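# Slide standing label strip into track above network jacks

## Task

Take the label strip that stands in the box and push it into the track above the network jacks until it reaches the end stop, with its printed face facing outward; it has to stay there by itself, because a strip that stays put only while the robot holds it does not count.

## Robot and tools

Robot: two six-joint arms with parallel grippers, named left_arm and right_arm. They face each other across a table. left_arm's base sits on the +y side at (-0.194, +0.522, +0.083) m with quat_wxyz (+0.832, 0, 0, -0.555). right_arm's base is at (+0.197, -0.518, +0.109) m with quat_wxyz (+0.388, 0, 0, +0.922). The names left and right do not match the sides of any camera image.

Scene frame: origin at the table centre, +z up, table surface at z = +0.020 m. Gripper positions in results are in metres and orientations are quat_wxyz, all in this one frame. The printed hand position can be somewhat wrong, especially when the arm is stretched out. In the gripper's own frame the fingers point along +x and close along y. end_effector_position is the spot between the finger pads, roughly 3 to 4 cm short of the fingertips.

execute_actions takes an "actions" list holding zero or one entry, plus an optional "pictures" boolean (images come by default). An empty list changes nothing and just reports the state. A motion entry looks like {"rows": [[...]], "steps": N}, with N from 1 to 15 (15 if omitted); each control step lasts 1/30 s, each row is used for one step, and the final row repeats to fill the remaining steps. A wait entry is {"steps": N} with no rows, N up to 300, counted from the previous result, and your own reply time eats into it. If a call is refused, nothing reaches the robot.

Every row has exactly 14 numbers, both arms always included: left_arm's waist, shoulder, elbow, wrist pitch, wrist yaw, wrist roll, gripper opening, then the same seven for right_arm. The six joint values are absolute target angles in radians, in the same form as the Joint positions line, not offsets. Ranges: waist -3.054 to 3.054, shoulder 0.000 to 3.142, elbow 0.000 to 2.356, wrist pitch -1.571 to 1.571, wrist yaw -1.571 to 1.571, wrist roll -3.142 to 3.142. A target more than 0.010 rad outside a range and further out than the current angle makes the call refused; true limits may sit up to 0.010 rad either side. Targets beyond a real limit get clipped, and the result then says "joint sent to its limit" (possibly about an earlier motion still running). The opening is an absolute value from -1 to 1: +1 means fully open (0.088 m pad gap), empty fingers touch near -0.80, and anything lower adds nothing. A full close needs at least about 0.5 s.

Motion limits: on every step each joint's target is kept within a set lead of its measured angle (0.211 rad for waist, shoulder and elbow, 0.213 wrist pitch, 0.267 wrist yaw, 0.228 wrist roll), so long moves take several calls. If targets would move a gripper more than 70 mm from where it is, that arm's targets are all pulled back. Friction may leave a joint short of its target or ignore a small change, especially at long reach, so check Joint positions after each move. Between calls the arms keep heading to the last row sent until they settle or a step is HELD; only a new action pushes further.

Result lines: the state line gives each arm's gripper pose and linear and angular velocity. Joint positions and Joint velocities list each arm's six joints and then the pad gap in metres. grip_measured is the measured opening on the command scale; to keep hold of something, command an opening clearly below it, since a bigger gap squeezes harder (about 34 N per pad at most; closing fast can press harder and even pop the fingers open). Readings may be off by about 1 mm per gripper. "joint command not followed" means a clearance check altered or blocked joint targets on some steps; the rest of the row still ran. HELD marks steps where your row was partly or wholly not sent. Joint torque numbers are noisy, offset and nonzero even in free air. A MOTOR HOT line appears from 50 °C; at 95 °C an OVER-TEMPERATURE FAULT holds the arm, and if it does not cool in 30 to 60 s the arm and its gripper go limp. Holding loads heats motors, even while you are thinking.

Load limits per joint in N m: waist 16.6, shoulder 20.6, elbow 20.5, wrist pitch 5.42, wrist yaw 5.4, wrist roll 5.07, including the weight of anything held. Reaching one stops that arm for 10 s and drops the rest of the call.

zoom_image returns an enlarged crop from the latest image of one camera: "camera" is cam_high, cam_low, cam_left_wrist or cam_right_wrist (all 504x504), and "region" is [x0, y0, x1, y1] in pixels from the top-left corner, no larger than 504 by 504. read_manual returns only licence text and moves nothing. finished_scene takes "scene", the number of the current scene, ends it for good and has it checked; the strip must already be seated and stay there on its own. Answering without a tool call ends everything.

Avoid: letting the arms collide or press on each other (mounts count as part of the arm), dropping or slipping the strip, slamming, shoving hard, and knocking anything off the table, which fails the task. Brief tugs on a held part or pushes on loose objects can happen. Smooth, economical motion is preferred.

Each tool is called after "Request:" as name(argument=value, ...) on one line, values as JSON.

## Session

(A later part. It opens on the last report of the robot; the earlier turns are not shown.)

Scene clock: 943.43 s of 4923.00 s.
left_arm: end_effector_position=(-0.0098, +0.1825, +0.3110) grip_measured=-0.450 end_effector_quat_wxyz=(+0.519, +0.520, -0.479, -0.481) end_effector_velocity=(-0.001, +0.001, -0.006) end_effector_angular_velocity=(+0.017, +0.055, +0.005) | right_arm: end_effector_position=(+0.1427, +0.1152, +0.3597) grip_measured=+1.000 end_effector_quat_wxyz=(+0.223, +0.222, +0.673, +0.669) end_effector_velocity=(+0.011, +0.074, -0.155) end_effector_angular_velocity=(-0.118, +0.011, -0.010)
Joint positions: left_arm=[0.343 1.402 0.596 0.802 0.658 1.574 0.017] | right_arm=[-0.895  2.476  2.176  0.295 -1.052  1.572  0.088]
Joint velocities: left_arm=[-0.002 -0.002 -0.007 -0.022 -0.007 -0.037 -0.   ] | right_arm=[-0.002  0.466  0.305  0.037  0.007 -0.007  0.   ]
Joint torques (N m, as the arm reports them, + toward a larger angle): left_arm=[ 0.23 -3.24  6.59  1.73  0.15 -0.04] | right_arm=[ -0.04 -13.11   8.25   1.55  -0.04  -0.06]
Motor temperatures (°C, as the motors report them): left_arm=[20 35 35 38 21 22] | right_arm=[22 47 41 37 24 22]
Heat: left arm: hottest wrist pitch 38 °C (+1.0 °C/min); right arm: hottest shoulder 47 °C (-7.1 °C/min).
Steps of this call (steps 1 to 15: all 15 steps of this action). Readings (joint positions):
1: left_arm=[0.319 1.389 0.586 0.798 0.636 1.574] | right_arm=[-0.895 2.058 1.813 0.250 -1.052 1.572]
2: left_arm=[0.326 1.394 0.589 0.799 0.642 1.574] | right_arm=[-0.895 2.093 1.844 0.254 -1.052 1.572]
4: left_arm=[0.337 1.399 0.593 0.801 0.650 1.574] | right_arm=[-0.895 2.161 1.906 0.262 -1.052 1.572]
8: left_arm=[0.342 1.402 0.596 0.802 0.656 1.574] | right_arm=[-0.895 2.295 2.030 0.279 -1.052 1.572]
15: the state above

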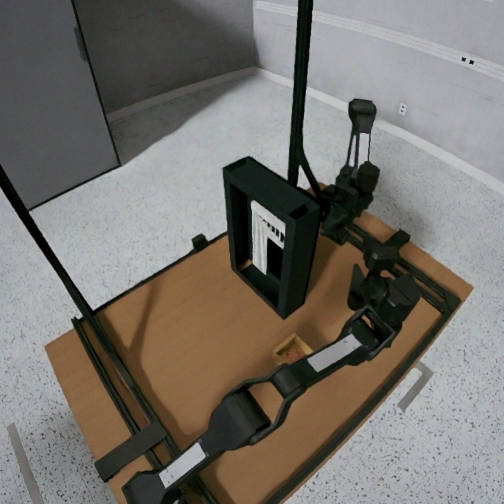

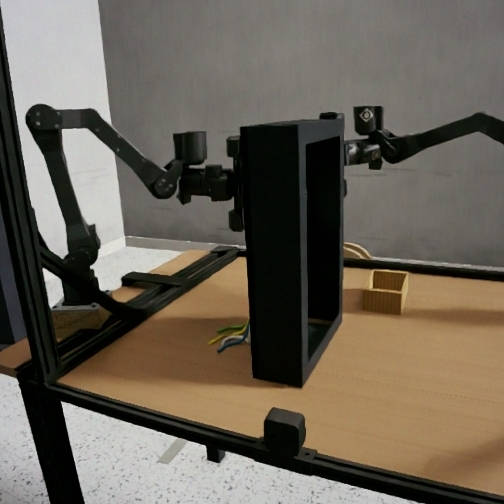

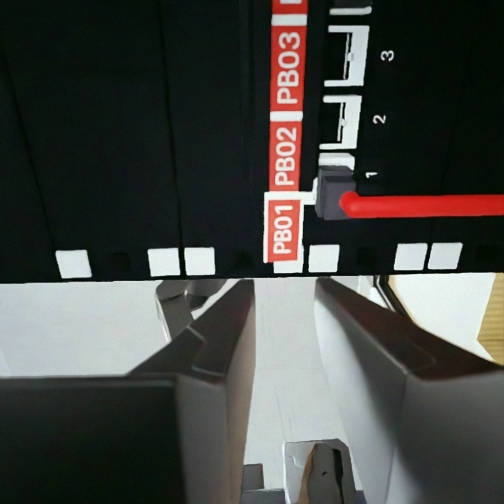

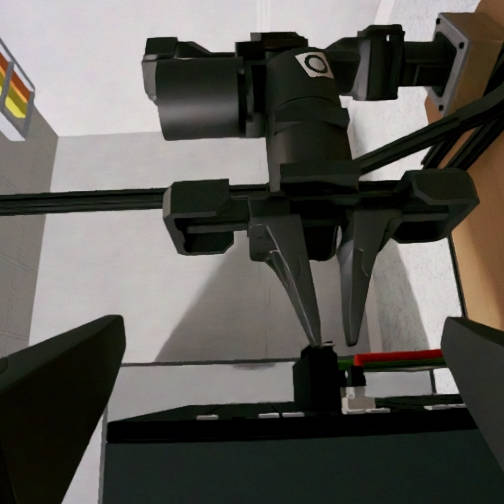

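Clear of the end. Now raise.

Request:
execute_actions(actions=[{"rows":[[0.343,1.39,0.613,0.795,0.658,1.574,-0.5,-0.895,2.52,2.221,0.304,-1.052,1.572,1],[0.343,1.386,0.617,0.788,0.658,1.574,-0.53,-0.895,2.52,2.221,0.304,-1.052,1.572,1],[0.343,1.382,0.621,0.78,0.658,1.574,-0.56,-0.895,2.52,2.221,0.304,-1.052,1.572,1],[0.343,1.378,0.625,0.773,0.658,1.574,-0.57,-0.895,2.52,2.221,0.304,-1.052,1.572,1],[0.343,1.374,0.629,0.765,0.658,1.574,-0.57,-0.895,2.52,2.221,0.304,-1.052,1.572,1],[0.343,1.368,0.633,0.757,0.658,1.574,-0.57,-0.895,2.52,2.221,0.304,-1.052,1.572,1],[0.343,1.368,0.633,0.757,0.658,1.574,-0.57,-0.895,2.52,2.221,0.304,-1.052,1.572,1],[0.343,1.368,0.633,0.757,0.658,1.574,-0.57,-0.895,2.52,2.221,0.304,-1.052,1.572,1],[0.343,1.368,0.633,0.757,0.658,1.574,-0.57,-0.895,2.52,2.221,0.304,-1.052,1.572,1],[0.343,1.368,0.633,0.757,0.658,1.574,-0.57,-0.895,2.52,2.221,0.304,-1.052,1.572,1],[0.343,1.368,0.633,0.757,0.658,1.574,-0.57,-0.895,2.52,2.221,0.304,-1.052,1.572,1],[0.343,1.368,0.633,0.757,0.658,1.574,-0.57,-0.895,2.52,2.221,0.304,-1.052,1.572,1],[0.343,1.368,0.633,0.757,0.658,1.574,-0.57,-0.895,2.52,2.221,0.304,-1.052,1.572,1],[0.343,1.379,0.62,0.759,0.658,1.574,-0.57,-0.895,2.52,2.221,0.304,-1.052,1.572,1]],"steps":15}])

Request:
zoom_image(camera="cam_right_wrist", region=[285, 320, 355, 390])

Request:
zoom_image(camera="cam_left_wrist", region=[240, 170, 380, 310])

Scene clock: 956.63 s of 4923.00 s.
left_arm: end_effector_position=(-0.0098, +0.1824, +0.3220) grip_measured=-0.569 end_effector_quat_wxyz=(+0.519, +0.520, -0.482, -0.478) end_effector_velocity=(+0.000, -0.000, +0.000) end_effector_angular_velocity=(+0.001, +0.009, +0.005) | right_arm: end_effector_position=(+0.1433, +0.1206, +0.3544) grip_measured=+1.000 end_effector_quat_wxyz=(+0.222, +0.223, +0.670, +0.672) end_effector_velocity=(+0.004, -0.001, +0.004) end_effector_angular_velocity=(+0.028, -0.007, -0.000)
Joint positions: left_arm=[0.343 1.377 0.621 0.759 0.658 1.574 0.011] | right_arm=[-0.895  2.509  2.211  0.303 -1.052  1.572  0.088]
Joint velocities: left_arm=[-0.002 -0.002  0.002 -0.007 -0.007 -0.007 -0.001] | right_arm=[-0.007 -0.002 -0.002  0.022 -0.007 -0.007  0.   ]
Joint torques (N m, as the arm reports them, + toward a larger angle): left_arm=[ 0.09 -4.11  5.51  1.53  0.02  0.01] | right_arm=[ -0.05 -12.85   7.32   1.31  -0.03  -0.07]
Motor temperatures (°C, as the motors report them): left_arm=[20 35 36 38 21 22] | right_arm=[22 52 42 37 24 22]
Heat: left arm: hottest wrist pitch 38 °C (+1.0 °C/min); right arm: hottest shoulder 52 °C (+0.0 °C/min). Fold the right arm in close to its base before you think long.
MOTOR HOT: a motor of the right arm reached 50 °C. Now the hottest motor of the right arm, joint 2 (shoulder), reports 52 °C. The temperature limit of the motors' drives, at which the controller stops that arm, is 95 °C. To cool a motor, set the load down, stop pushing, or move to a pose that needs little force.
Steps of this call (steps 1 to 30: the robot went on to your last target; steps 31 to 90: nothing new was sent; then 9.70 s passed at rest; steps 91 to 105: all 15 steps of this action). Readings (joint positions):
91: left_arm=[0.343 1.403 0.597 0.802 0.658 1.574] | right_arm=[-0.895 2.509 2.210 0.303 -1.052 1.572]
92: left_arm=[0.343 1.403 0.598 0.800 0.658 1.574] | right_arm=[-0.895 2.509 2.210 0.303 -1.052 1.572]
94: left_arm=[0.343 1.399 0.603 0.789 0.658 1.574] | right_arm=[-0.895 2.509 2.210 0.303 -1.052 1.572]
98: left_arm=[0.343 1.384 0.615 0.767 0.658 1.574] | right_arm=[-0.895 2.509 2.210 0.303 -1.052 1.572]
105: the state above

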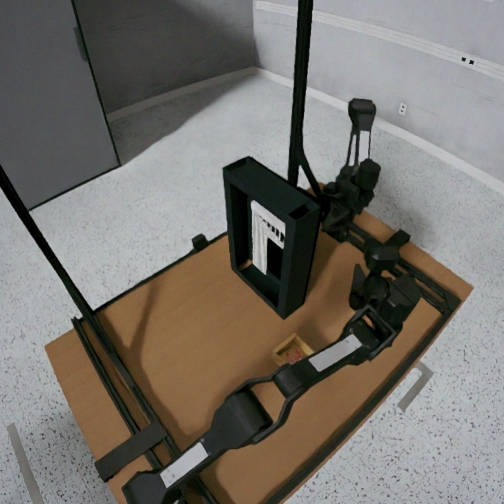

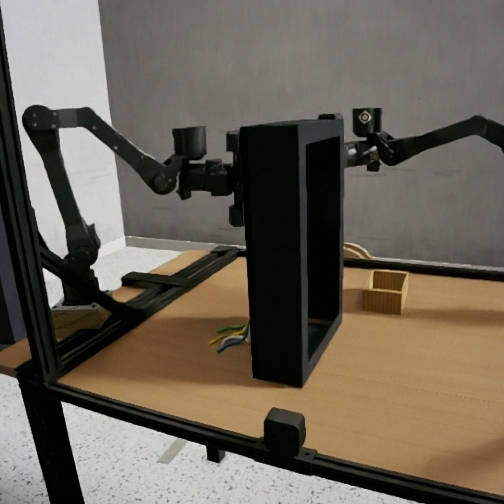

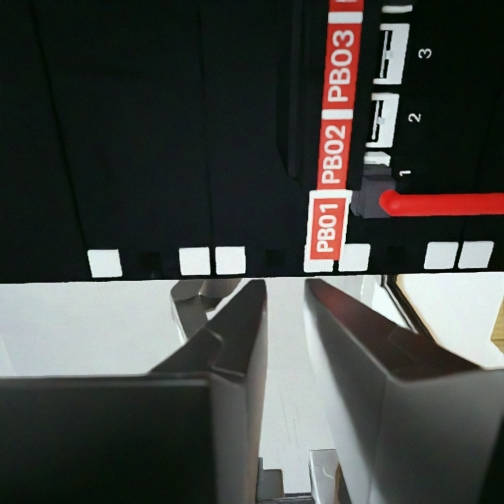

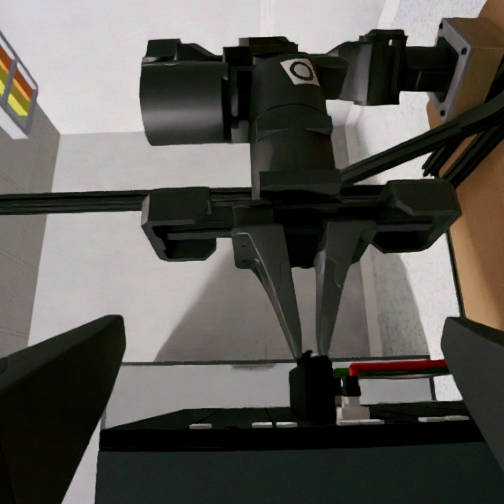

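Region (285, 320, 355, 390) of cam_right_wrist's 504x504 image, scaled by 7.200, with more detail than that image has.

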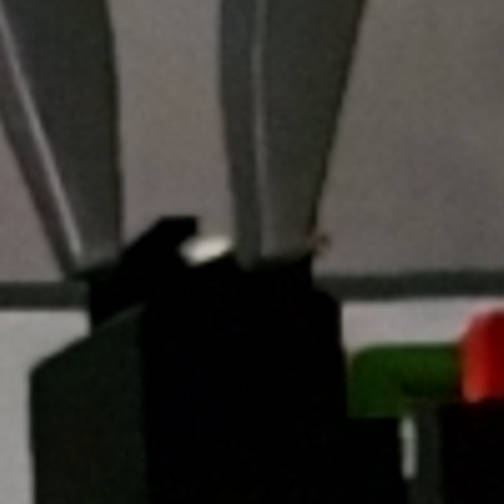

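Region (240, 170, 380, 310) of cam_left_wrist's 504x504 image, scaled by 3.600, with more detail than that image has.

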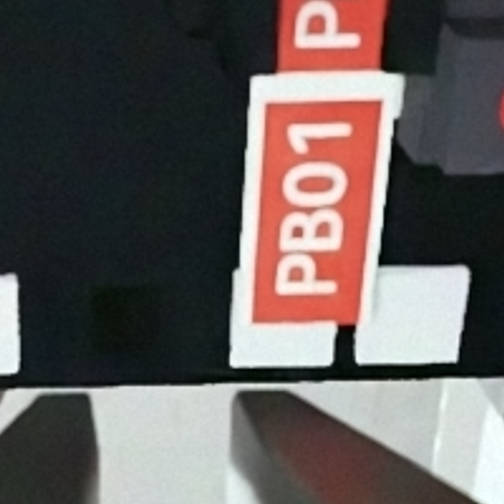

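Request:
execute_actions(actions=[{"rows":[[0.341,1.364,0.609,0.757,0.654,1.574,-0.53,-0.895,2.522,2.215,0.303,-1.052,1.572,1],[0.34,1.361,0.6065,0.756,0.652,1.574,-0.5,-0.895,2.522,2.215,0.303,-1.052,1.572,1],[0.3385,1.358,0.604,0.7555,0.651,1.574,-0.49,-0.895,2.522,2.215,0.303,-1.052,1.572,1],[0.337,1.355,0.601,0.755,0.649,1.574,-0.49,-0.895,2.522,2.215,0.303,-1.052,1.572,1],[0.3352,1.351,0.598,0.754,0.6477,1.574,-0.49,-0.895,2.522,2.215,0.303,-1.052,1.572,1],[0.3352,1.351,0.598,0.754,0.6477,1.574,-0.49,-0.895,2.522,2.215,0.303,-1.052,1.572,1],[0.3352,1.351,0.598,0.754,0.6477,1.574,-0.49,-0.895,2.522,2.215,0.303,-1.052,1.572,1],[0.3317,1.3477,0.5956,0.7531,0.6442,1.574,-0.49,-0.895,2.522,2.215,0.303,-1.052,1.572,1],[0.3282,1.3445,0.5933,0.7522,0.6407,1.574,-0.49,-0.895,2.522,2.215,0.303,-1.052,1.572,1],[0.3248,1.3412,0.5909,0.7513,0.6373,1.574,-0.49,-0.895,2.522,2.215,0.303,-1.052,1.572,1],[0.3213,1.3379,0.5885,0.7503,0.6338,1.574,-0.49,-0.895,2.522,2.215,0.303,-1.052,1.572,1],[0.3178,1.3347,0.5862,0.7494,0.6303,1.574,-0.49,-0.895,2.522,2.215,0.303,-1.052,1.572,1],[0.3143,1.3314,0.5838,0.7485,0.6268,1.574,-0.49,-0.895,2.522,2.215,0.303,-1.052,1.572,1],[0.3108,1.3281,0.5814,0.7476,0.6233,1.574,-0.49,-0.895,2.522,2.215,0.303,-1.052,1.572,1],[0.3074,1.3249,0.5791,0.7467,0.6199,1.574,-0.49,-0.895,2.522,2.215,0.303,-1.052,1.572,1]],"steps":15}], pictures=false)

Request:
execute_actions(actions=[{"rows":[[0.3039,1.3216,0.5767,0.7458,0.6164,1.574,-0.49,-0.895,2.522,2.215,0.303,-1.052,1.572,1],[0.3004,1.3183,0.5743,0.7449,0.6129,1.574,-0.49,-0.895,2.522,2.215,0.303,-1.052,1.572,1],[0.2969,1.3151,0.572,0.744,0.6094,1.574,-0.49,-0.895,2.522,2.215,0.303,-1.052,1.572,1],[0.2934,1.3118,0.5696,0.743,0.6059,1.574,-0.49,-0.895,2.522,2.215,0.303,-1.052,1.572,1],[0.29,1.3085,0.5672,0.7421,0.6025,1.574,-0.49,-0.895,2.522,2.215,0.303,-1.052,1.572,1],[0.2865,1.3053,0.5649,0.7412,0.599,1.574,-0.49,-0.895,2.522,2.215,0.303,-1.052,1.572,1],[0.283,1.302,0.5625,0.7403,0.5955,1.574,-0.49,-0.895,2.522,2.215,0.303,-1.052,1.572,1],[0.283,1.302,0.5625,0.7403,0.5955,1.574,-0.49,-0.895,2.522,2.215,0.303,-1.052,1.572,1],[0.283,1.302,0.5625,0.7403,0.5955,1.574,-0.49,-0.895,2.522,2.215,0.303,-1.052,1.572,1],[0.283,1.302,0.5625,0.7403,0.5955,1.574,-0.49,-0.895,2.522,2.215,0.303,-1.052,1.572,1],[0.283,1.302,0.5625,0.7403,0.5955,1.574,-0.49,-0.895,2.522,2.215,0.303,-1.052,1.572,1],[0.283,1.302,0.5625,0.7403,0.5955,1.574,-0.49,-0.895,2.522,2.215,0.303,-1.052,1.572,1],[0.283,1.302,0.5625,0.7403,0.5955,1.574,-0.49,-0.895,2.522,2.215,0.303,-1.052,1.572,1],[0.2855,1.312,0.572,0.742,0.6,1.574,-0.49,-0.895,2.522,2.215,0.303,-1.052,1.572,1]],"steps":15}])

Request:
zoom_image(camera="cam_right_wrist", region=[280, 320, 350, 390])

Request:
zoom_image(camera="cam_left_wrist", region=[260, 210, 370, 320])

Scene clock: 996.73 s of 4923.00 s.
left_arm: end_effector_position=(-0.0195, +0.1839, +0.3226) grip_measured=-0.491 end_effector_quat_wxyz=(+0.519, +0.520, -0.482, -0.478) end_effector_velocity=(-0.034, -0.000, -0.004) end_effector_angular_velocity=(+0.016, +0.022, +0.005) | right_arm: end_effector_position=(+0.1433, +0.1206, +0.3541) grip_measured=+1.000 end_effector_quat_wxyz=(+0.222, +0.223, +0.670, +0.672) end_effector_velocity=(+0.002, +0.001, -0.003) end_effector_angular_velocity=(-0.004, -0.010, -0.010)
Joint positions: left_arm=[0.318 1.344 0.597 0.751 0.633 1.574 0.015] | right_arm=[-0.895  2.51   2.211  0.303 -1.052  1.572  0.088]
Joint velocities: left_arm=[-0.105 -0.1   -0.071 -0.051 -0.11  -0.007 -0.   ] | right_arm=[-0.002 -0.002 -0.002 -0.022  0.007 -0.022  0.   ]
Joint torques (N m, as the arm reports them, + toward a larger angle): left_arm=[-0.13 -4.91  4.23  1.48 -0.15 -0.03] | right_arm=[ -0.06 -12.72   6.64   1.28  -0.03  -0.07]
Motor temperatures (°C, as the motors report them): left_arm=[20 35 36 38 21 22] | right_arm=[22 61 43 38 24 22]
Heat: left arm: hottest wrist pitch 38 °C (+0.0 °C/min); right arm: hottest shoulder 61 °C (+14.1 °C/min). Fold the right arm in close to its base before you think long.
MOTOR HOT: still on. Now the hottest motor of the right arm, joint 2 (shoulder), reports 61 °C; a drive's own limit is 95 °C.
Steps of this call (steps 1 to 15: the robot went on to your last target; steps 16 to 90: nothing new was sent; then 36.60 s passed at rest; steps 91 to 105: all 15 steps of this action). Readings (joint positions):
91: left_arm=[0.343 1.377 0.621 0.759 0.658 1.574] | right_arm=[-0.895 2.510 2.211 0.303 -1.052 1.572]
92: left_arm=[0.343 1.377 0.621 0.759 0.658 1.574] | right_arm=[-0.895 2.510 2.211 0.303 -1.052 1.572]
94: left_arm=[0.342 1.374 0.619 0.758 0.657 1.574] | right_arm=[-0.895 2.510 2.211 0.303 -1.052 1.572]
98: left_arm=[0.338 1.363 0.612 0.757 0.653 1.574] | right_arm=[-0.895 2.510 2.211 0.303 -1.052 1.572]
105: the state above

Scene clock: 997.23 s of 4923.00 s.
left_arm: end_effector_position=(-0.0300, +0.1842, +0.3225) grip_measured=-0.490 end_effector_quat_wxyz=(+0.519, +0.520, -0.482, -0.478) end_effector_velocity=(-0.000, +0.000, -0.002) end_effector_angular_velocity=(+0.006, -0.003, +0.005) | right_arm: end_effector_position=(+0.1434, +0.1207, +0.3539) grip_measured=+1.000 end_effector_quat_wxyz=(+0.222, +0.223, +0.670, +0.672) end_effector_velocity=(-0.000, -0.003, -0.001) end_effector_angular_velocity=(-0.001, -0.004, +0.020)
Joint positions: left_arm=[0.286 1.312 0.575 0.742 0.601 1.574 0.015] | right_arm=[-0.895  2.51   2.211  0.303 -1.052  1.572  0.088]
Joint velocities: left_arm=[-0.002 -0.002 -0.002 -0.007 -0.007  0.007 -0.   ] | right_arm=[-0.002 -0.002 -0.002 -0.007 -0.022 -0.007  0.   ]
Joint torques (N m, as the arm reports them, + toward a larger angle): left_arm=[ 0.05 -3.92  5.07  1.55 -0.07 -0.02] | right_arm=[ -0.03 -12.7    6.68   1.27  -0.03  -0.06]
Motor temperatures (°C, as the motors report them): left_arm=[20 35 36 38 21 22] | right_arm=[22 61 43 38 24 22]
Heat: left arm: hottest wrist pitch 38 °C (+0.0 °C/min); right arm: hottest shoulder 61 °C (+14.2 °C/min). Fold the right arm in close to its base before you think long.
MOTOR HOT: still on. Now the hottest motor of the right arm, joint 2 (shoulder), reports 61 °C; a drive's own limit is 95 °C.
Steps of this call (steps 1 to 15: all 15 steps of this action). Readings (joint positions):
1: left_arm=[0.315 1.340 0.594 0.750 0.630 1.574] | right_arm=[-0.895 2.510 2.211 0.303 -1.052 1.572]
2: left_arm=[0.311 1.337 0.592 0.749 0.626 1.574] | right_arm=[-0.895 2.510 2.211 0.303 -1.052 1.572]
4: left_arm=[0.305 1.330 0.588 0.747 0.620 1.574] | right_arm=[-0.895 2.510 2.211 0.303 -1.052 1.572]
8: left_arm=[0.291 1.317 0.578 0.744 0.606 1.574] | right_arm=[-0.895 2.510 2.211 0.303 -1.052 1.572]
15: the state above

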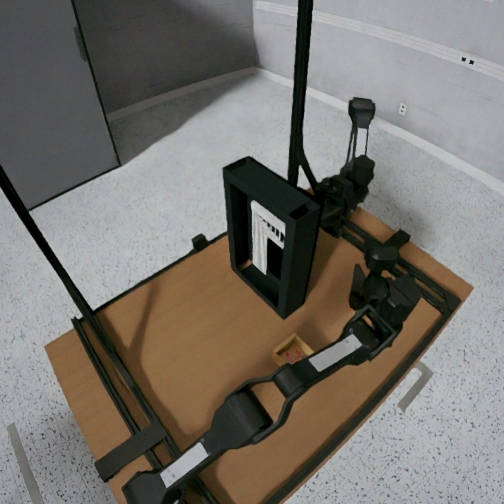

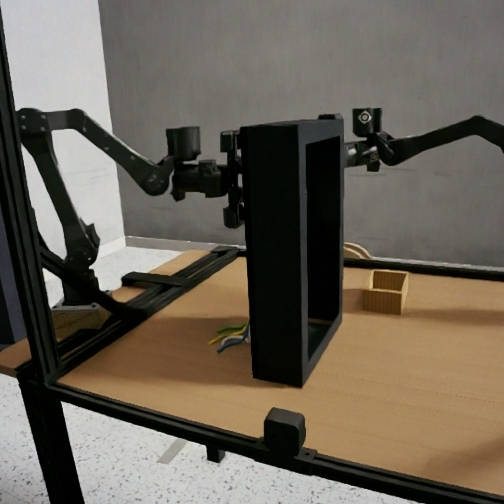

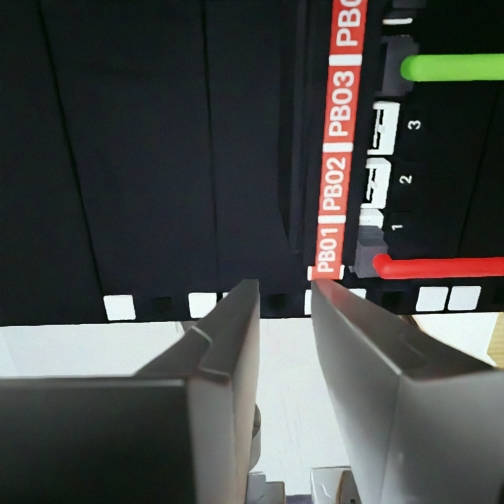

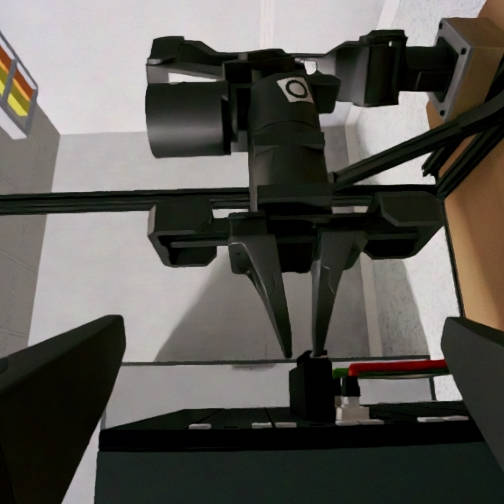

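Region (280, 320, 350, 390) of cam_right_wrist's 504x504 image, scaled by 7.200, with more detail than that image has.

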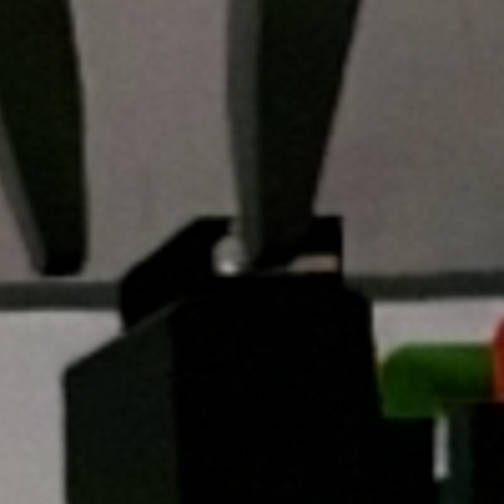

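Region (260, 210, 370, 320) of cam_left_wrist's 504x504 image, scaled by 4.582, with more detail than that image has.

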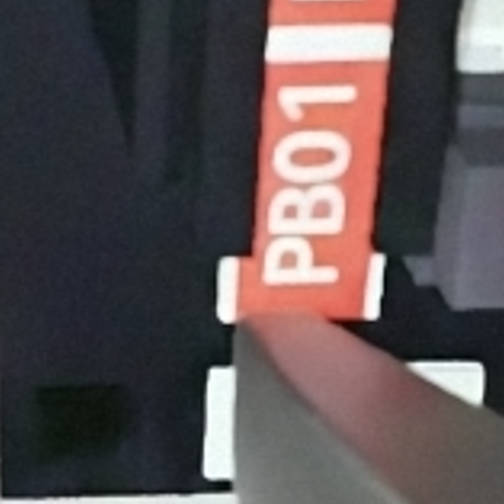

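Request:
execute_actions(actions=[{"rows":[[0.2855,1.312,0.572,0.742,0.6,1.574,-0.47,-0.895,2.522,2.215,0.303,-1.052,1.572,1],[0.2855,1.312,0.572,0.742,0.6,1.574,-0.45,-0.895,2.522,2.215,0.303,-1.052,1.572,1],[0.2855,1.312,0.572,0.742,0.6,1.574,-0.45,-0.895,2.522,2.215,0.303,-1.052,1.572,1],[0.283,1.302,0.562,0.7403,0.5955,1.574,-0.45,-0.895,2.522,2.215,0.303,-1.052,1.572,1],[0.2806,1.2999,0.5606,0.7397,0.5931,1.574,-0.45,-0.895,2.522,2.215,0.303,-1.052,1.572,1],[0.2782,1.2979,0.5591,0.7391,0.5907,1.574,-0.45,-0.895,2.522,2.215,0.303,-1.052,1.572,1],[0.2758,1.2958,0.5577,0.7385,0.5883,1.574,-0.45,-0.895,2.522,2.215,0.303,-1.052,1.572,1],[0.2734,1.2938,0.5562,0.7379,0.5859,1.574,-0.45,-0.895,2.522,2.215,0.303,-1.052,1.572,1],[0.271,1.2917,0.5548,0.7373,0.5835,1.574,-0.45,-0.895,2.522,2.215,0.303,-1.052,1.572,1],[0.2687,1.2897,0.5534,0.7367,0.5812,1.574,-0.45,-0.895,2.522,2.215,0.303,-1.052,1.572,1],[0.2663,1.2876,0.5519,0.7361,0.5788,1.574,-0.45,-0.895,2.522,2.215,0.303,-1.052,1.572,1],[0.2639,1.2856,0.5505,0.7355,0.5764,1.574,-0.45,-0.895,2.522,2.215,0.303,-1.052,1.572,1],[0.2615,1.2835,0.549,0.7349,0.574,1.574,-0.45,-0.895,2.522,2.215,0.303,-1.052,1.572,1],[0.2591,1.2815,0.5476,0.7343,0.5716,1.574,-0.45,-0.895,2.522,2.215,0.303,-1.052,1.572,1],[0.2567,1.2794,0.5462,0.7337,0.5692,1.574,-0.45,-0.895,2.522,2.215,0.303,-1.052,1.572,1]],"steps":15}], pictures=false)

Request:
execute_actions(actions=[{"rows":[[0.2567,1.2794,0.5462,0.7337,0.5692,1.574,-0.45,-0.895,2.522,2.215,0.303,-1.052,1.572,1],[0.2567,1.2794,0.5462,0.7337,0.5692,1.574,-0.45,-0.895,2.522,2.215,0.303,-1.052,1.572,1],[0.2567,1.2794,0.5462,0.7337,0.5692,1.574,-0.45,-0.895,2.522,2.215,0.303,-1.052,1.572,1],[0.2567,1.2794,0.5462,0.7337,0.5692,1.574,-0.45,-0.895,2.522,2.215,0.303,-1.052,1.572,1],[0.2567,1.2794,0.5462,0.7337,0.5692,1.574,-0.45,-0.895,2.522,2.215,0.303,-1.052,1.572,1],[0.2567,1.2794,0.5462,0.7337,0.5692,1.574,-0.45,-0.895,2.522,2.215,0.303,-1.052,1.572,1],[0.258,1.289,0.556,0.7355,0.574,1.574,-0.45,-0.895,2.522,2.215,0.303,-1.052,1.572,1]],"steps":9}])

Request:
zoom_image(camera="cam_right_wrist", region=[280, 320, 350, 390])

Request:
zoom_image(camera="cam_left_wrist", region=[260, 210, 370, 320])

Scene clock: 1017.27 s of 4923.00 s.
left_arm: end_effector_position=(-0.0361, +0.1843, +0.3226) grip_measured=-0.450 end_effector_quat_wxyz=(+0.519, +0.520, -0.482, -0.477) end_effector_velocity=(-0.022, +0.000, -0.004) end_effector_angular_velocity=(+0.013, +0.018, +0.005) | right_arm: end_effector_position=(+0.1434, +0.1208, +0.3538) grip_measured=+1.000 end_effector_quat_wxyz=(+0.222, +0.223, +0.670, +0.672) end_effector_velocity=(-0.000, -0.002, -0.008) end_effector_angular_velocity=(-0.037, +0.008, +0.020)
Joint positions: left_arm=[0.266 1.294 0.562 0.737 0.58  1.574 0.017] | right_arm=[-0.895  2.51   2.211  0.303 -1.052  1.572  0.088]
Joint velocities: left_arm=[-0.076 -0.066 -0.046 -0.037 -0.081 -0.007  0.   ] | right_arm=[-0.002  0.002 -0.007 -0.022 -0.022  0.007  0.   ]
Joint torques (N m, as the arm reports them, + toward a larger angle): left_arm=[-0.05 -4.69  4.1   1.55 -0.08  0.  ] | right_arm=[ -0.06 -12.8    6.64   1.28  -0.03  -0.07]
Motor temperatures (°C, as the motors report them): left_arm=[20 35 36 38 21 22] | right_arm=[22 63 42 38 24 22]
Heat: left arm: hottest wrist pitch 38 °C (+0.0 °C/min); right arm: hottest shoulder 63 °C (+11.0 °C/min). Fold the right arm in close to its base before you think long.
MOTOR HOT: still on. Now the hottest motor of the right arm, joint 2 (shoulder), reports 63 °C; a drive's own limit is 95 °C.
Steps of this call (steps 1 to 15: the robot went on to your last target; steps 16 to 90: nothing new was sent; then 16.53 s passed at rest; steps 91 to 105: all 15 steps of this action). Readings (joint positions):
91: left_arm=[0.286 1.312 0.575 0.742 0.601 1.574] | right_arm=[-0.895 2.510 2.211 0.303 -1.052 1.572]
92: left_arm=[0.286 1.312 0.575 0.742 0.601 1.574] | right_arm=[-0.895 2.510 2.211 0.303 -1.052 1.572]
94: left_arm=[0.286 1.312 0.575 0.742 0.601 1.574] | right_arm=[-0.895 2.510 2.211 0.303 -1.052 1.572]
98: left_arm=[0.282 1.309 0.572 0.741 0.595 1.574] | right_arm=[-0.895 2.510 2.211 0.303 -1.052 1.572]
105: the state above

Scene clock: 1017.57 s of 4923.00 s.
left_arm: end_effector_position=(-0.0373, +0.1843, +0.3226) grip_measured=-0.450 end_effector_quat_wxyz=(+0.520, +0.521, -0.481, -0.477) end_effector_velocity=(+0.000, -0.000, -0.002) end_effector_angular_velocity=(+0.006, -0.003, +0.015) | right_arm: end_effector_position=(+0.1434, +0.1208, +0.3538) grip_measured=+1.000 end_effector_quat_wxyz=(+0.222, +0.223, +0.670, +0.672) end_effector_velocity=(-0.000, -0.003, -0.002) end_effector_angular_velocity=(-0.006, -0.003, +0.020)
Joint positions: left_arm=[0.261 1.29  0.559 0.736 0.573 1.574 0.017] | right_arm=[-0.895  2.51   2.211  0.303 -1.052  1.572  0.088]
Joint velocities: left_arm=[-0.007 -0.002 -0.002 -0.007 -0.022  0.007 -0.   ] | right_arm=[-0.002 -0.002 -0.007 -0.007 -0.022 -0.007  0.   ]
Joint torques (N m, as the arm reports them, + toward a larger angle): left_arm=[-0.2  -3.7   5.14  1.58 -0.04 -0.03] | right_arm=[ -0.1  -12.78   6.62   1.28  -0.03  -0.06]
Motor temperatures (°C, as the motors report them): left_arm=[20 35 36 38 21 22] | right_arm=[22 63 42 38 24 22]
Heat: left arm: hottest wrist pitch 38 °C (+0.0 °C/min); right arm: hottest shoulder 63 °C (+10.1 °C/min). Fold the right arm in close to its base before you think long.
MOTOR HOT: still on. Now the hottest motor of the right arm, joint 2 (shoulder), reports 63 °C; a drive's own limit is 95 °C.
Steps of this call (steps 1 to 9: all 9 steps of this action). Readings (joint positions):
1: left_arm=[0.263 1.292 0.561 0.736 0.578 1.574] | right_arm=[-0.895 2.510 2.211 0.303 -1.052 1.572]
2: left_arm=[0.262 1.291 0.560 0.736 0.576 1.574] | right_arm=[-0.895 2.510 2.211 0.303 -1.052 1.572]
4: left_arm=[0.261 1.290 0.559 0.736 0.574 1.574] | right_arm=[-0.895 2.510 2.211 0.303 -1.052 1.572]
8: left_arm=[0.261 1.290 0.559 0.736 0.573 1.574] | right_arm=[-0.895 2.510 2.211 0.303 -1.052 1.572]
9: the state above

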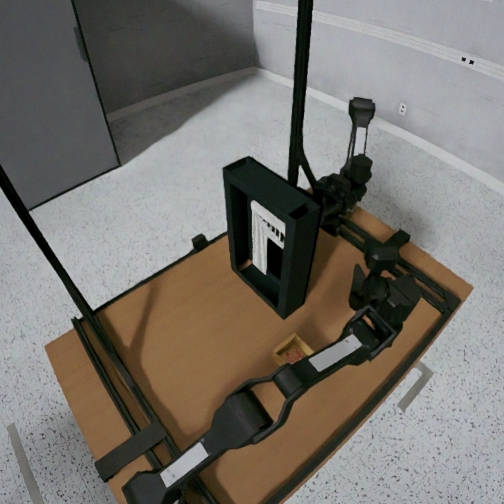

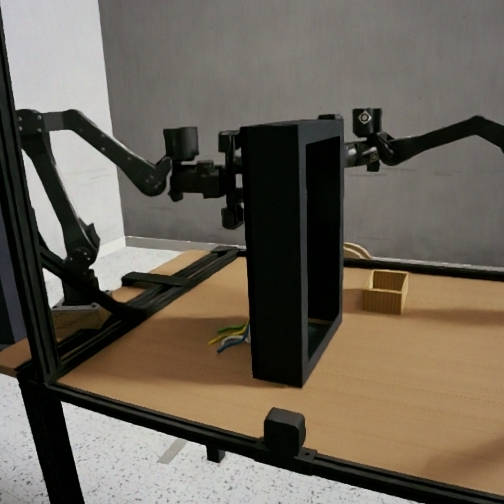

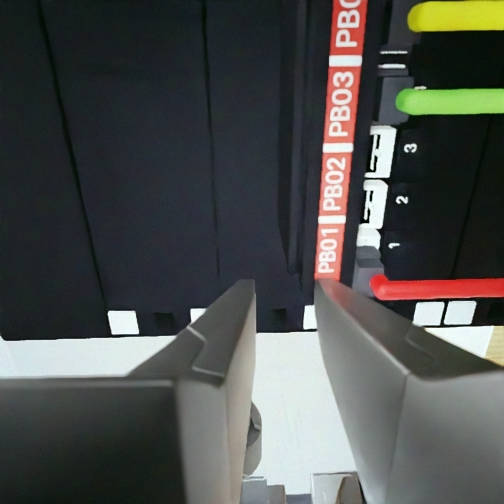

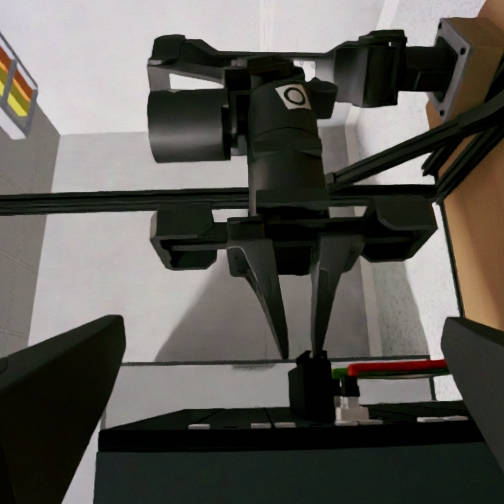

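Region (280, 320, 350, 390) of cam_right_wrist's 504x504 image, scaled by 7.200, with more detail than that image has.

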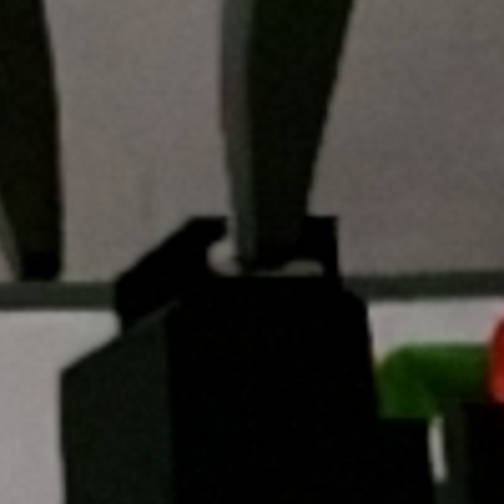

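Region (260, 210, 370, 320) of cam_left_wrist's 504x504 image, scaled by 4.582, with more detail than that image has.

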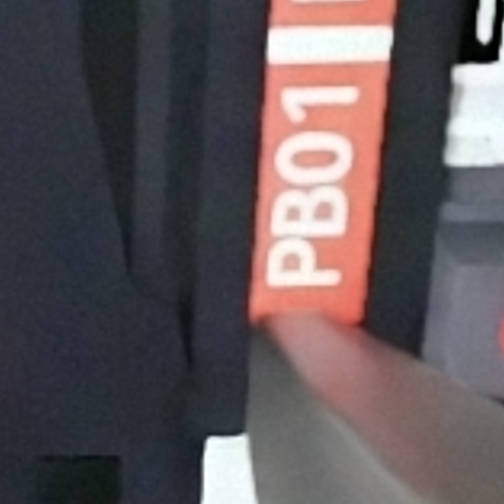

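Request:
execute_actions(actions=[{"rows":[[0.258,1.29,0.559,0.736,0.578,1.574,-0.45,-0.895,2.522,2.215,0.303,-1.052,1.572,1],[0.258,1.29,0.559,0.736,0.58,1.574,-0.45,-0.895,2.522,2.215,0.303,-1.052,1.572,1],[0.258,1.29,0.559,0.736,0.582,1.574,-0.45,-0.895,2.522,2.215,0.303,-1.052,1.572,1],[0.258,1.29,0.559,0.736,0.584,1.574,-0.45,-0.895,2.522,2.215,0.303,-1.052,1.572,1],[0.258,1.29,0.559,0.736,0.586,1.574,-0.45,-0.895,2.522,2.215,0.303,-1.052,1.572,1],[0.258,1.29,0.559,0.736,0.588,1.574,-0.45,-0.895,2.522,2.215,0.303,-1.052,1.572,1],[0.258,1.29,0.559,0.736,0.59,1.574,-0.45,-0.895,2.522,2.215,0.303,-1.052,1.572,1],[0.258,1.29,0.559,0.736,0.592,1.574,-0.45,-0.895,2.522,2.215,0.303,-1.052,1.572,1],[0.258,1.29,0.559,0.736,0.594,1.574,-0.45,-0.895,2.522,2.215,0.303,-1.052,1.572,1],[0.258,1.29,0.559,0.736,0.596,1.574,-0.45,-0.895,2.522,2.215,0.303,-1.052,1.572,1]],"steps":15}])

Request:
zoom_image(camera="cam_left_wrist", region=[260, 210, 370, 320])

Request:
zoom_image(camera="cam_right_wrist", region=[280, 320, 350, 390])

Scene clock: 1028.13 s of 4923.00 s.
left_arm: end_effector_position=(-0.0382, +0.1845, +0.3224) grip_measured=-0.450 end_effector_quat_wxyz=(+0.518, +0.519, -0.483, -0.479) end_effector_velocity=(-0.003, +0.000, -0.004) end_effector_angular_velocity=(+0.009, +0.015, -0.010) | right_arm: end_effector_position=(+0.1434, +0.1209, +0.3534) grip_measured=+1.000 end_effector_quat_wxyz=(+0.222, +0.223, +0.671, +0.672) end_effector_velocity=(+0.001, -0.000, -0.003) end_effector_angular_velocity=(-0.018, +0.006, +0.005)
Joint positions: left_arm=[0.262 1.29  0.559 0.736 0.581 1.574 0.017] | right_arm=[-0.895  2.511  2.211  0.303 -1.052  1.572  0.088]
Joint velocities: left_arm=[-0.002 -0.002 -0.007 -0.007  0.007 -0.007  0.   ] | right_arm=[-0.002  0.002 -0.002 -0.007 -0.007  0.007  0.   ]
Joint torques (N m, as the arm reports them, + toward a larger angle): left_arm=[-0.44 -3.72  5.55  1.67  0.47 -0.02] | right_arm=[ -0.07 -12.85   6.61   1.28  -0.04  -0.06]
Motor temperatures (°C, as the motors report them): left_arm=[20 34 36 38 21 22] | right_arm=[22 64 42 38 24 22]
Heat: left arm: hottest wrist pitch 38 °C (+0.0 °C/min); right arm: hottest shoulder 64 °C (+9.1 °C/min). Fold the right arm in close to its base before you think long.
MOTOR HOT: still on. Now the hottest motor of the right arm, joint 2 (shoulder), reports 64 °C; a drive's own limit is 95 °C.
Steps of this call (steps 1 to 15: the robot went on to your last target; steps 16 to 90: nothing new was sent; then 7.07 s passed at rest; steps 91 to 105: all 15 steps of this action). Readings (joint positions):
91: left_arm=[0.261 1.290 0.559 0.736 0.573 1.574] | right_arm=[-0.895 2.511 2.211 0.303 -1.052 1.572]
92: left_arm=[0.261 1.290 0.559 0.736 0.573 1.574] | right_arm=[-0.895 2.511 2.211 0.303 -1.052 1.572]
94: left_arm=[0.261 1.290 0.559 0.736 0.573 1.574] | right_arm=[-0.895 2.511 2.211 0.303 -1.052 1.572]
98: left_arm=[0.261 1.290 0.559 0.736 0.576 1.574] | right_arm=[-0.895 2.511 2.211 0.303 -1.052 1.572]
105: the state above

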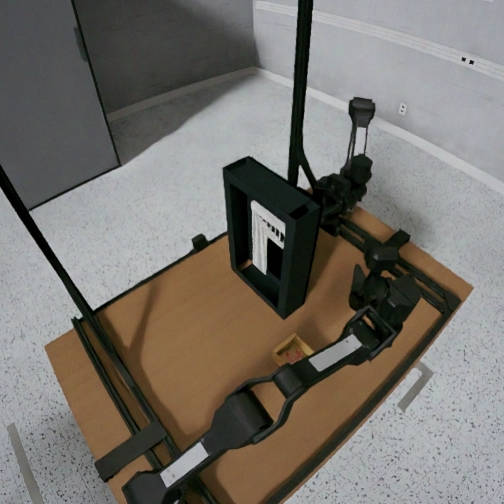

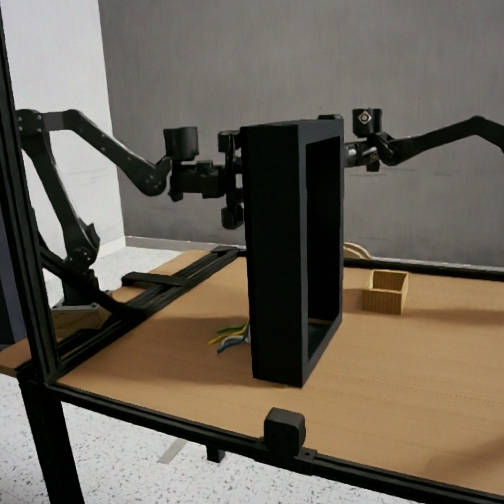

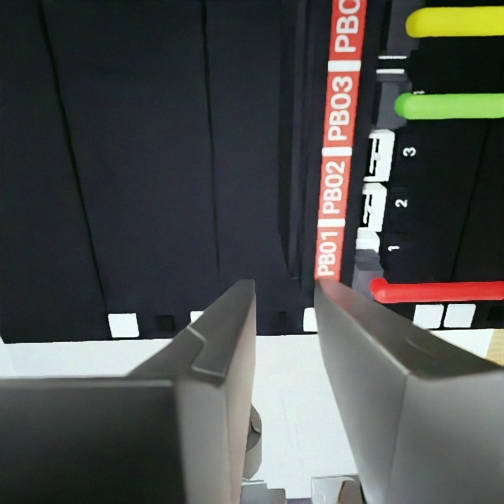

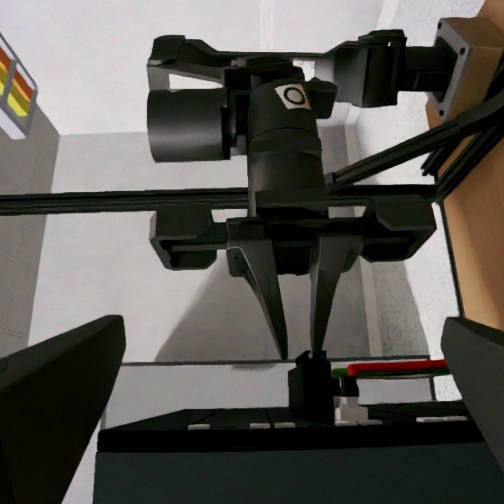

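Region (260, 210, 370, 320) of cam_left_wrist's 504x504 image, scaled by 4.582, with more detail than that image has.

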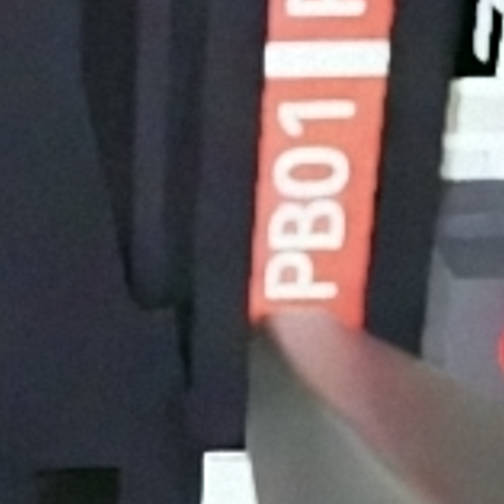

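Region (280, 320, 350, 390) of cam_right_wrist's 504x504 image, scaled by 7.200, with more detail than that image has.

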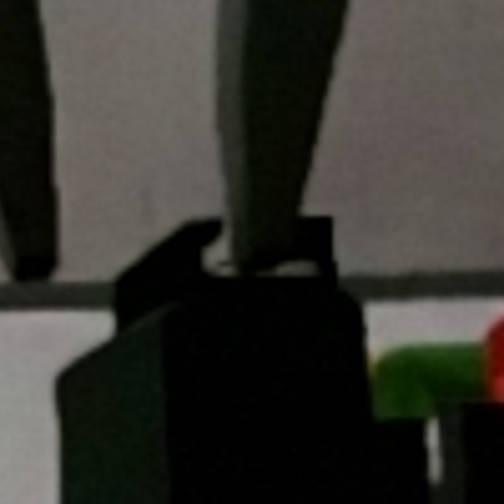

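Request:
execute_actions(actions=[])

Scene clock: 1037.93 s of 4923.00 s.
left_arm: end_effector_position=(-0.0386, +0.1846, +0.3224) grip_measured=-0.450 end_effector_quat_wxyz=(+0.517, +0.518, -0.484, -0.480) end_effector_velocity=(+0.000, -0.000, -0.002) end_effector_angular_velocity=(+0.013, +0.018, +0.005) | right_arm: end_effector_position=(+0.1434, +0.1210, +0.3531) grip_measured=+1.000 end_effector_quat_wxyz=(+0.222, +0.223, +0.671, +0.672) end_effector_velocity=(+0.001, -0.001, -0.001) end_effector_angular_velocity=(-0.013, +0.005, +0.005)
Joint positions: left_arm=[0.263 1.29  0.559 0.736 0.587 1.574 0.017] | right_arm=[-0.895  2.512  2.211  0.303 -1.052  1.572  0.088]
Joint velocities: left_arm=[-0.002 -0.002  0.002 -0.022 -0.007 -0.007 -0.   ] | right_arm=[-0.002 -0.002 -0.002 -0.007 -0.007  0.007  0.   ]
Joint torques (N m, as the arm reports them, + toward a larger angle): left_arm=[-0.46 -3.59  5.45  1.67  0.26 -0.03] | right_arm=[ -0.07 -12.91   6.59   1.27  -0.04  -0.06]
Motor temperatures (°C, as the motors report them): left_arm=[20 34 36 38 21 22] | right_arm=[22 64 42 38 24 22]
Heat: left arm: hottest wrist pitch 38 °C (+0.0 °C/min); right arm: hottest shoulder 64 °C (+6.1 °C/min). Fold the right arm in close to its base before you think long.
MOTOR HOT: still on. Now the hottest motor of the right arm, joint 2 (shoulder), reports 64 °C; a drive's own limit is 95 °C.
Steps of this call (steps 1 to 15: the robot went on to your last target; steps 16 to 90: nothing new was sent; then 6.80 s passed at rest). Readings (joint positions):
1: left_arm=[0.262 1.290 0.559 0.736 0.582 1.574] | right_arm=[-0.895 2.511 2.211 0.303 -1.052 1.572]
2: left_arm=[0.262 1.290 0.559 0.736 0.582 1.574] | right_arm=[-0.895 2.511 2.211 0.303 -1.052 1.572]
4: left_arm=[0.262 1.290 0.559 0.736 0.582 1.574] | right_arm=[-0.895 2.511 2.211 0.303 -1.052 1.572]
8: left_arm=[0.262 1.290 0.559 0.736 0.583 1.574] | right_arm=[-0.895 2.511 2.211 0.303 -1.052 1.572]
90: the state above
All arms were judged still, so your last target was given up. Only a new action makes them travel on or press farther. Fingers that are still opening or closing keep moving.

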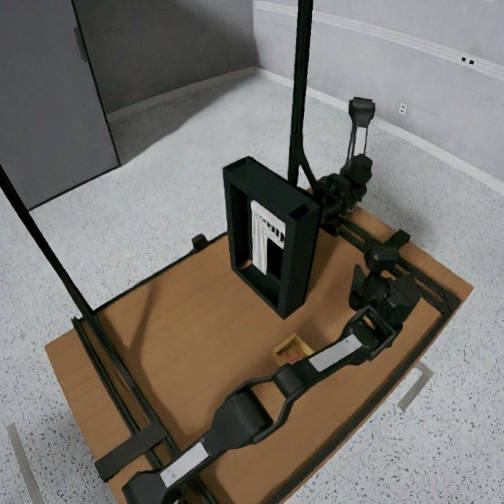

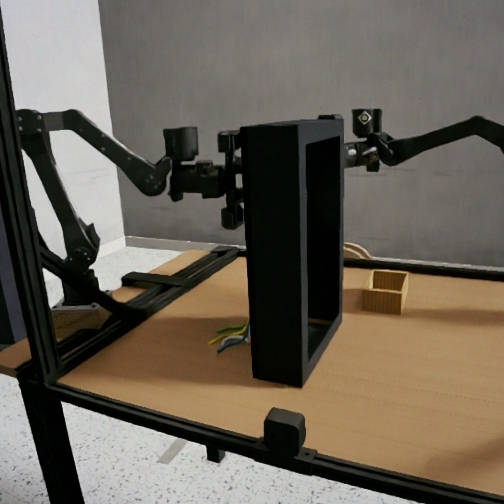

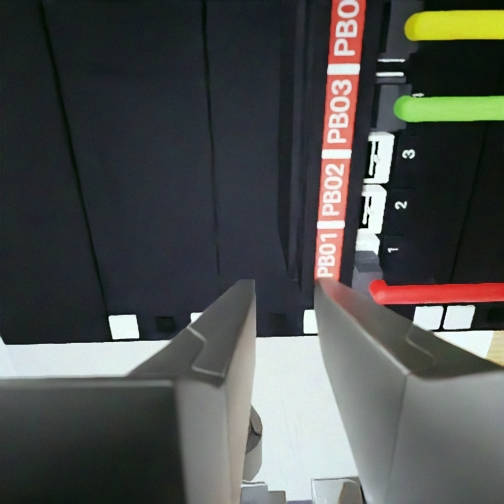

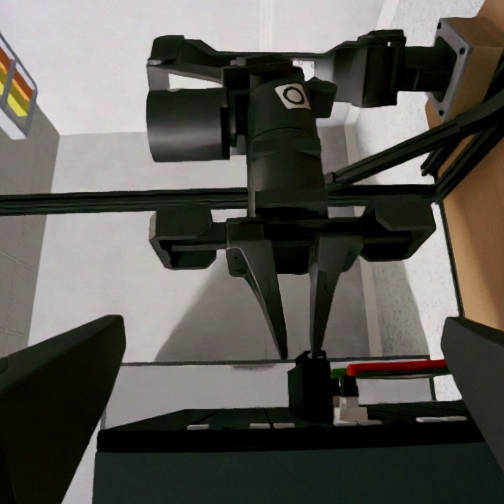

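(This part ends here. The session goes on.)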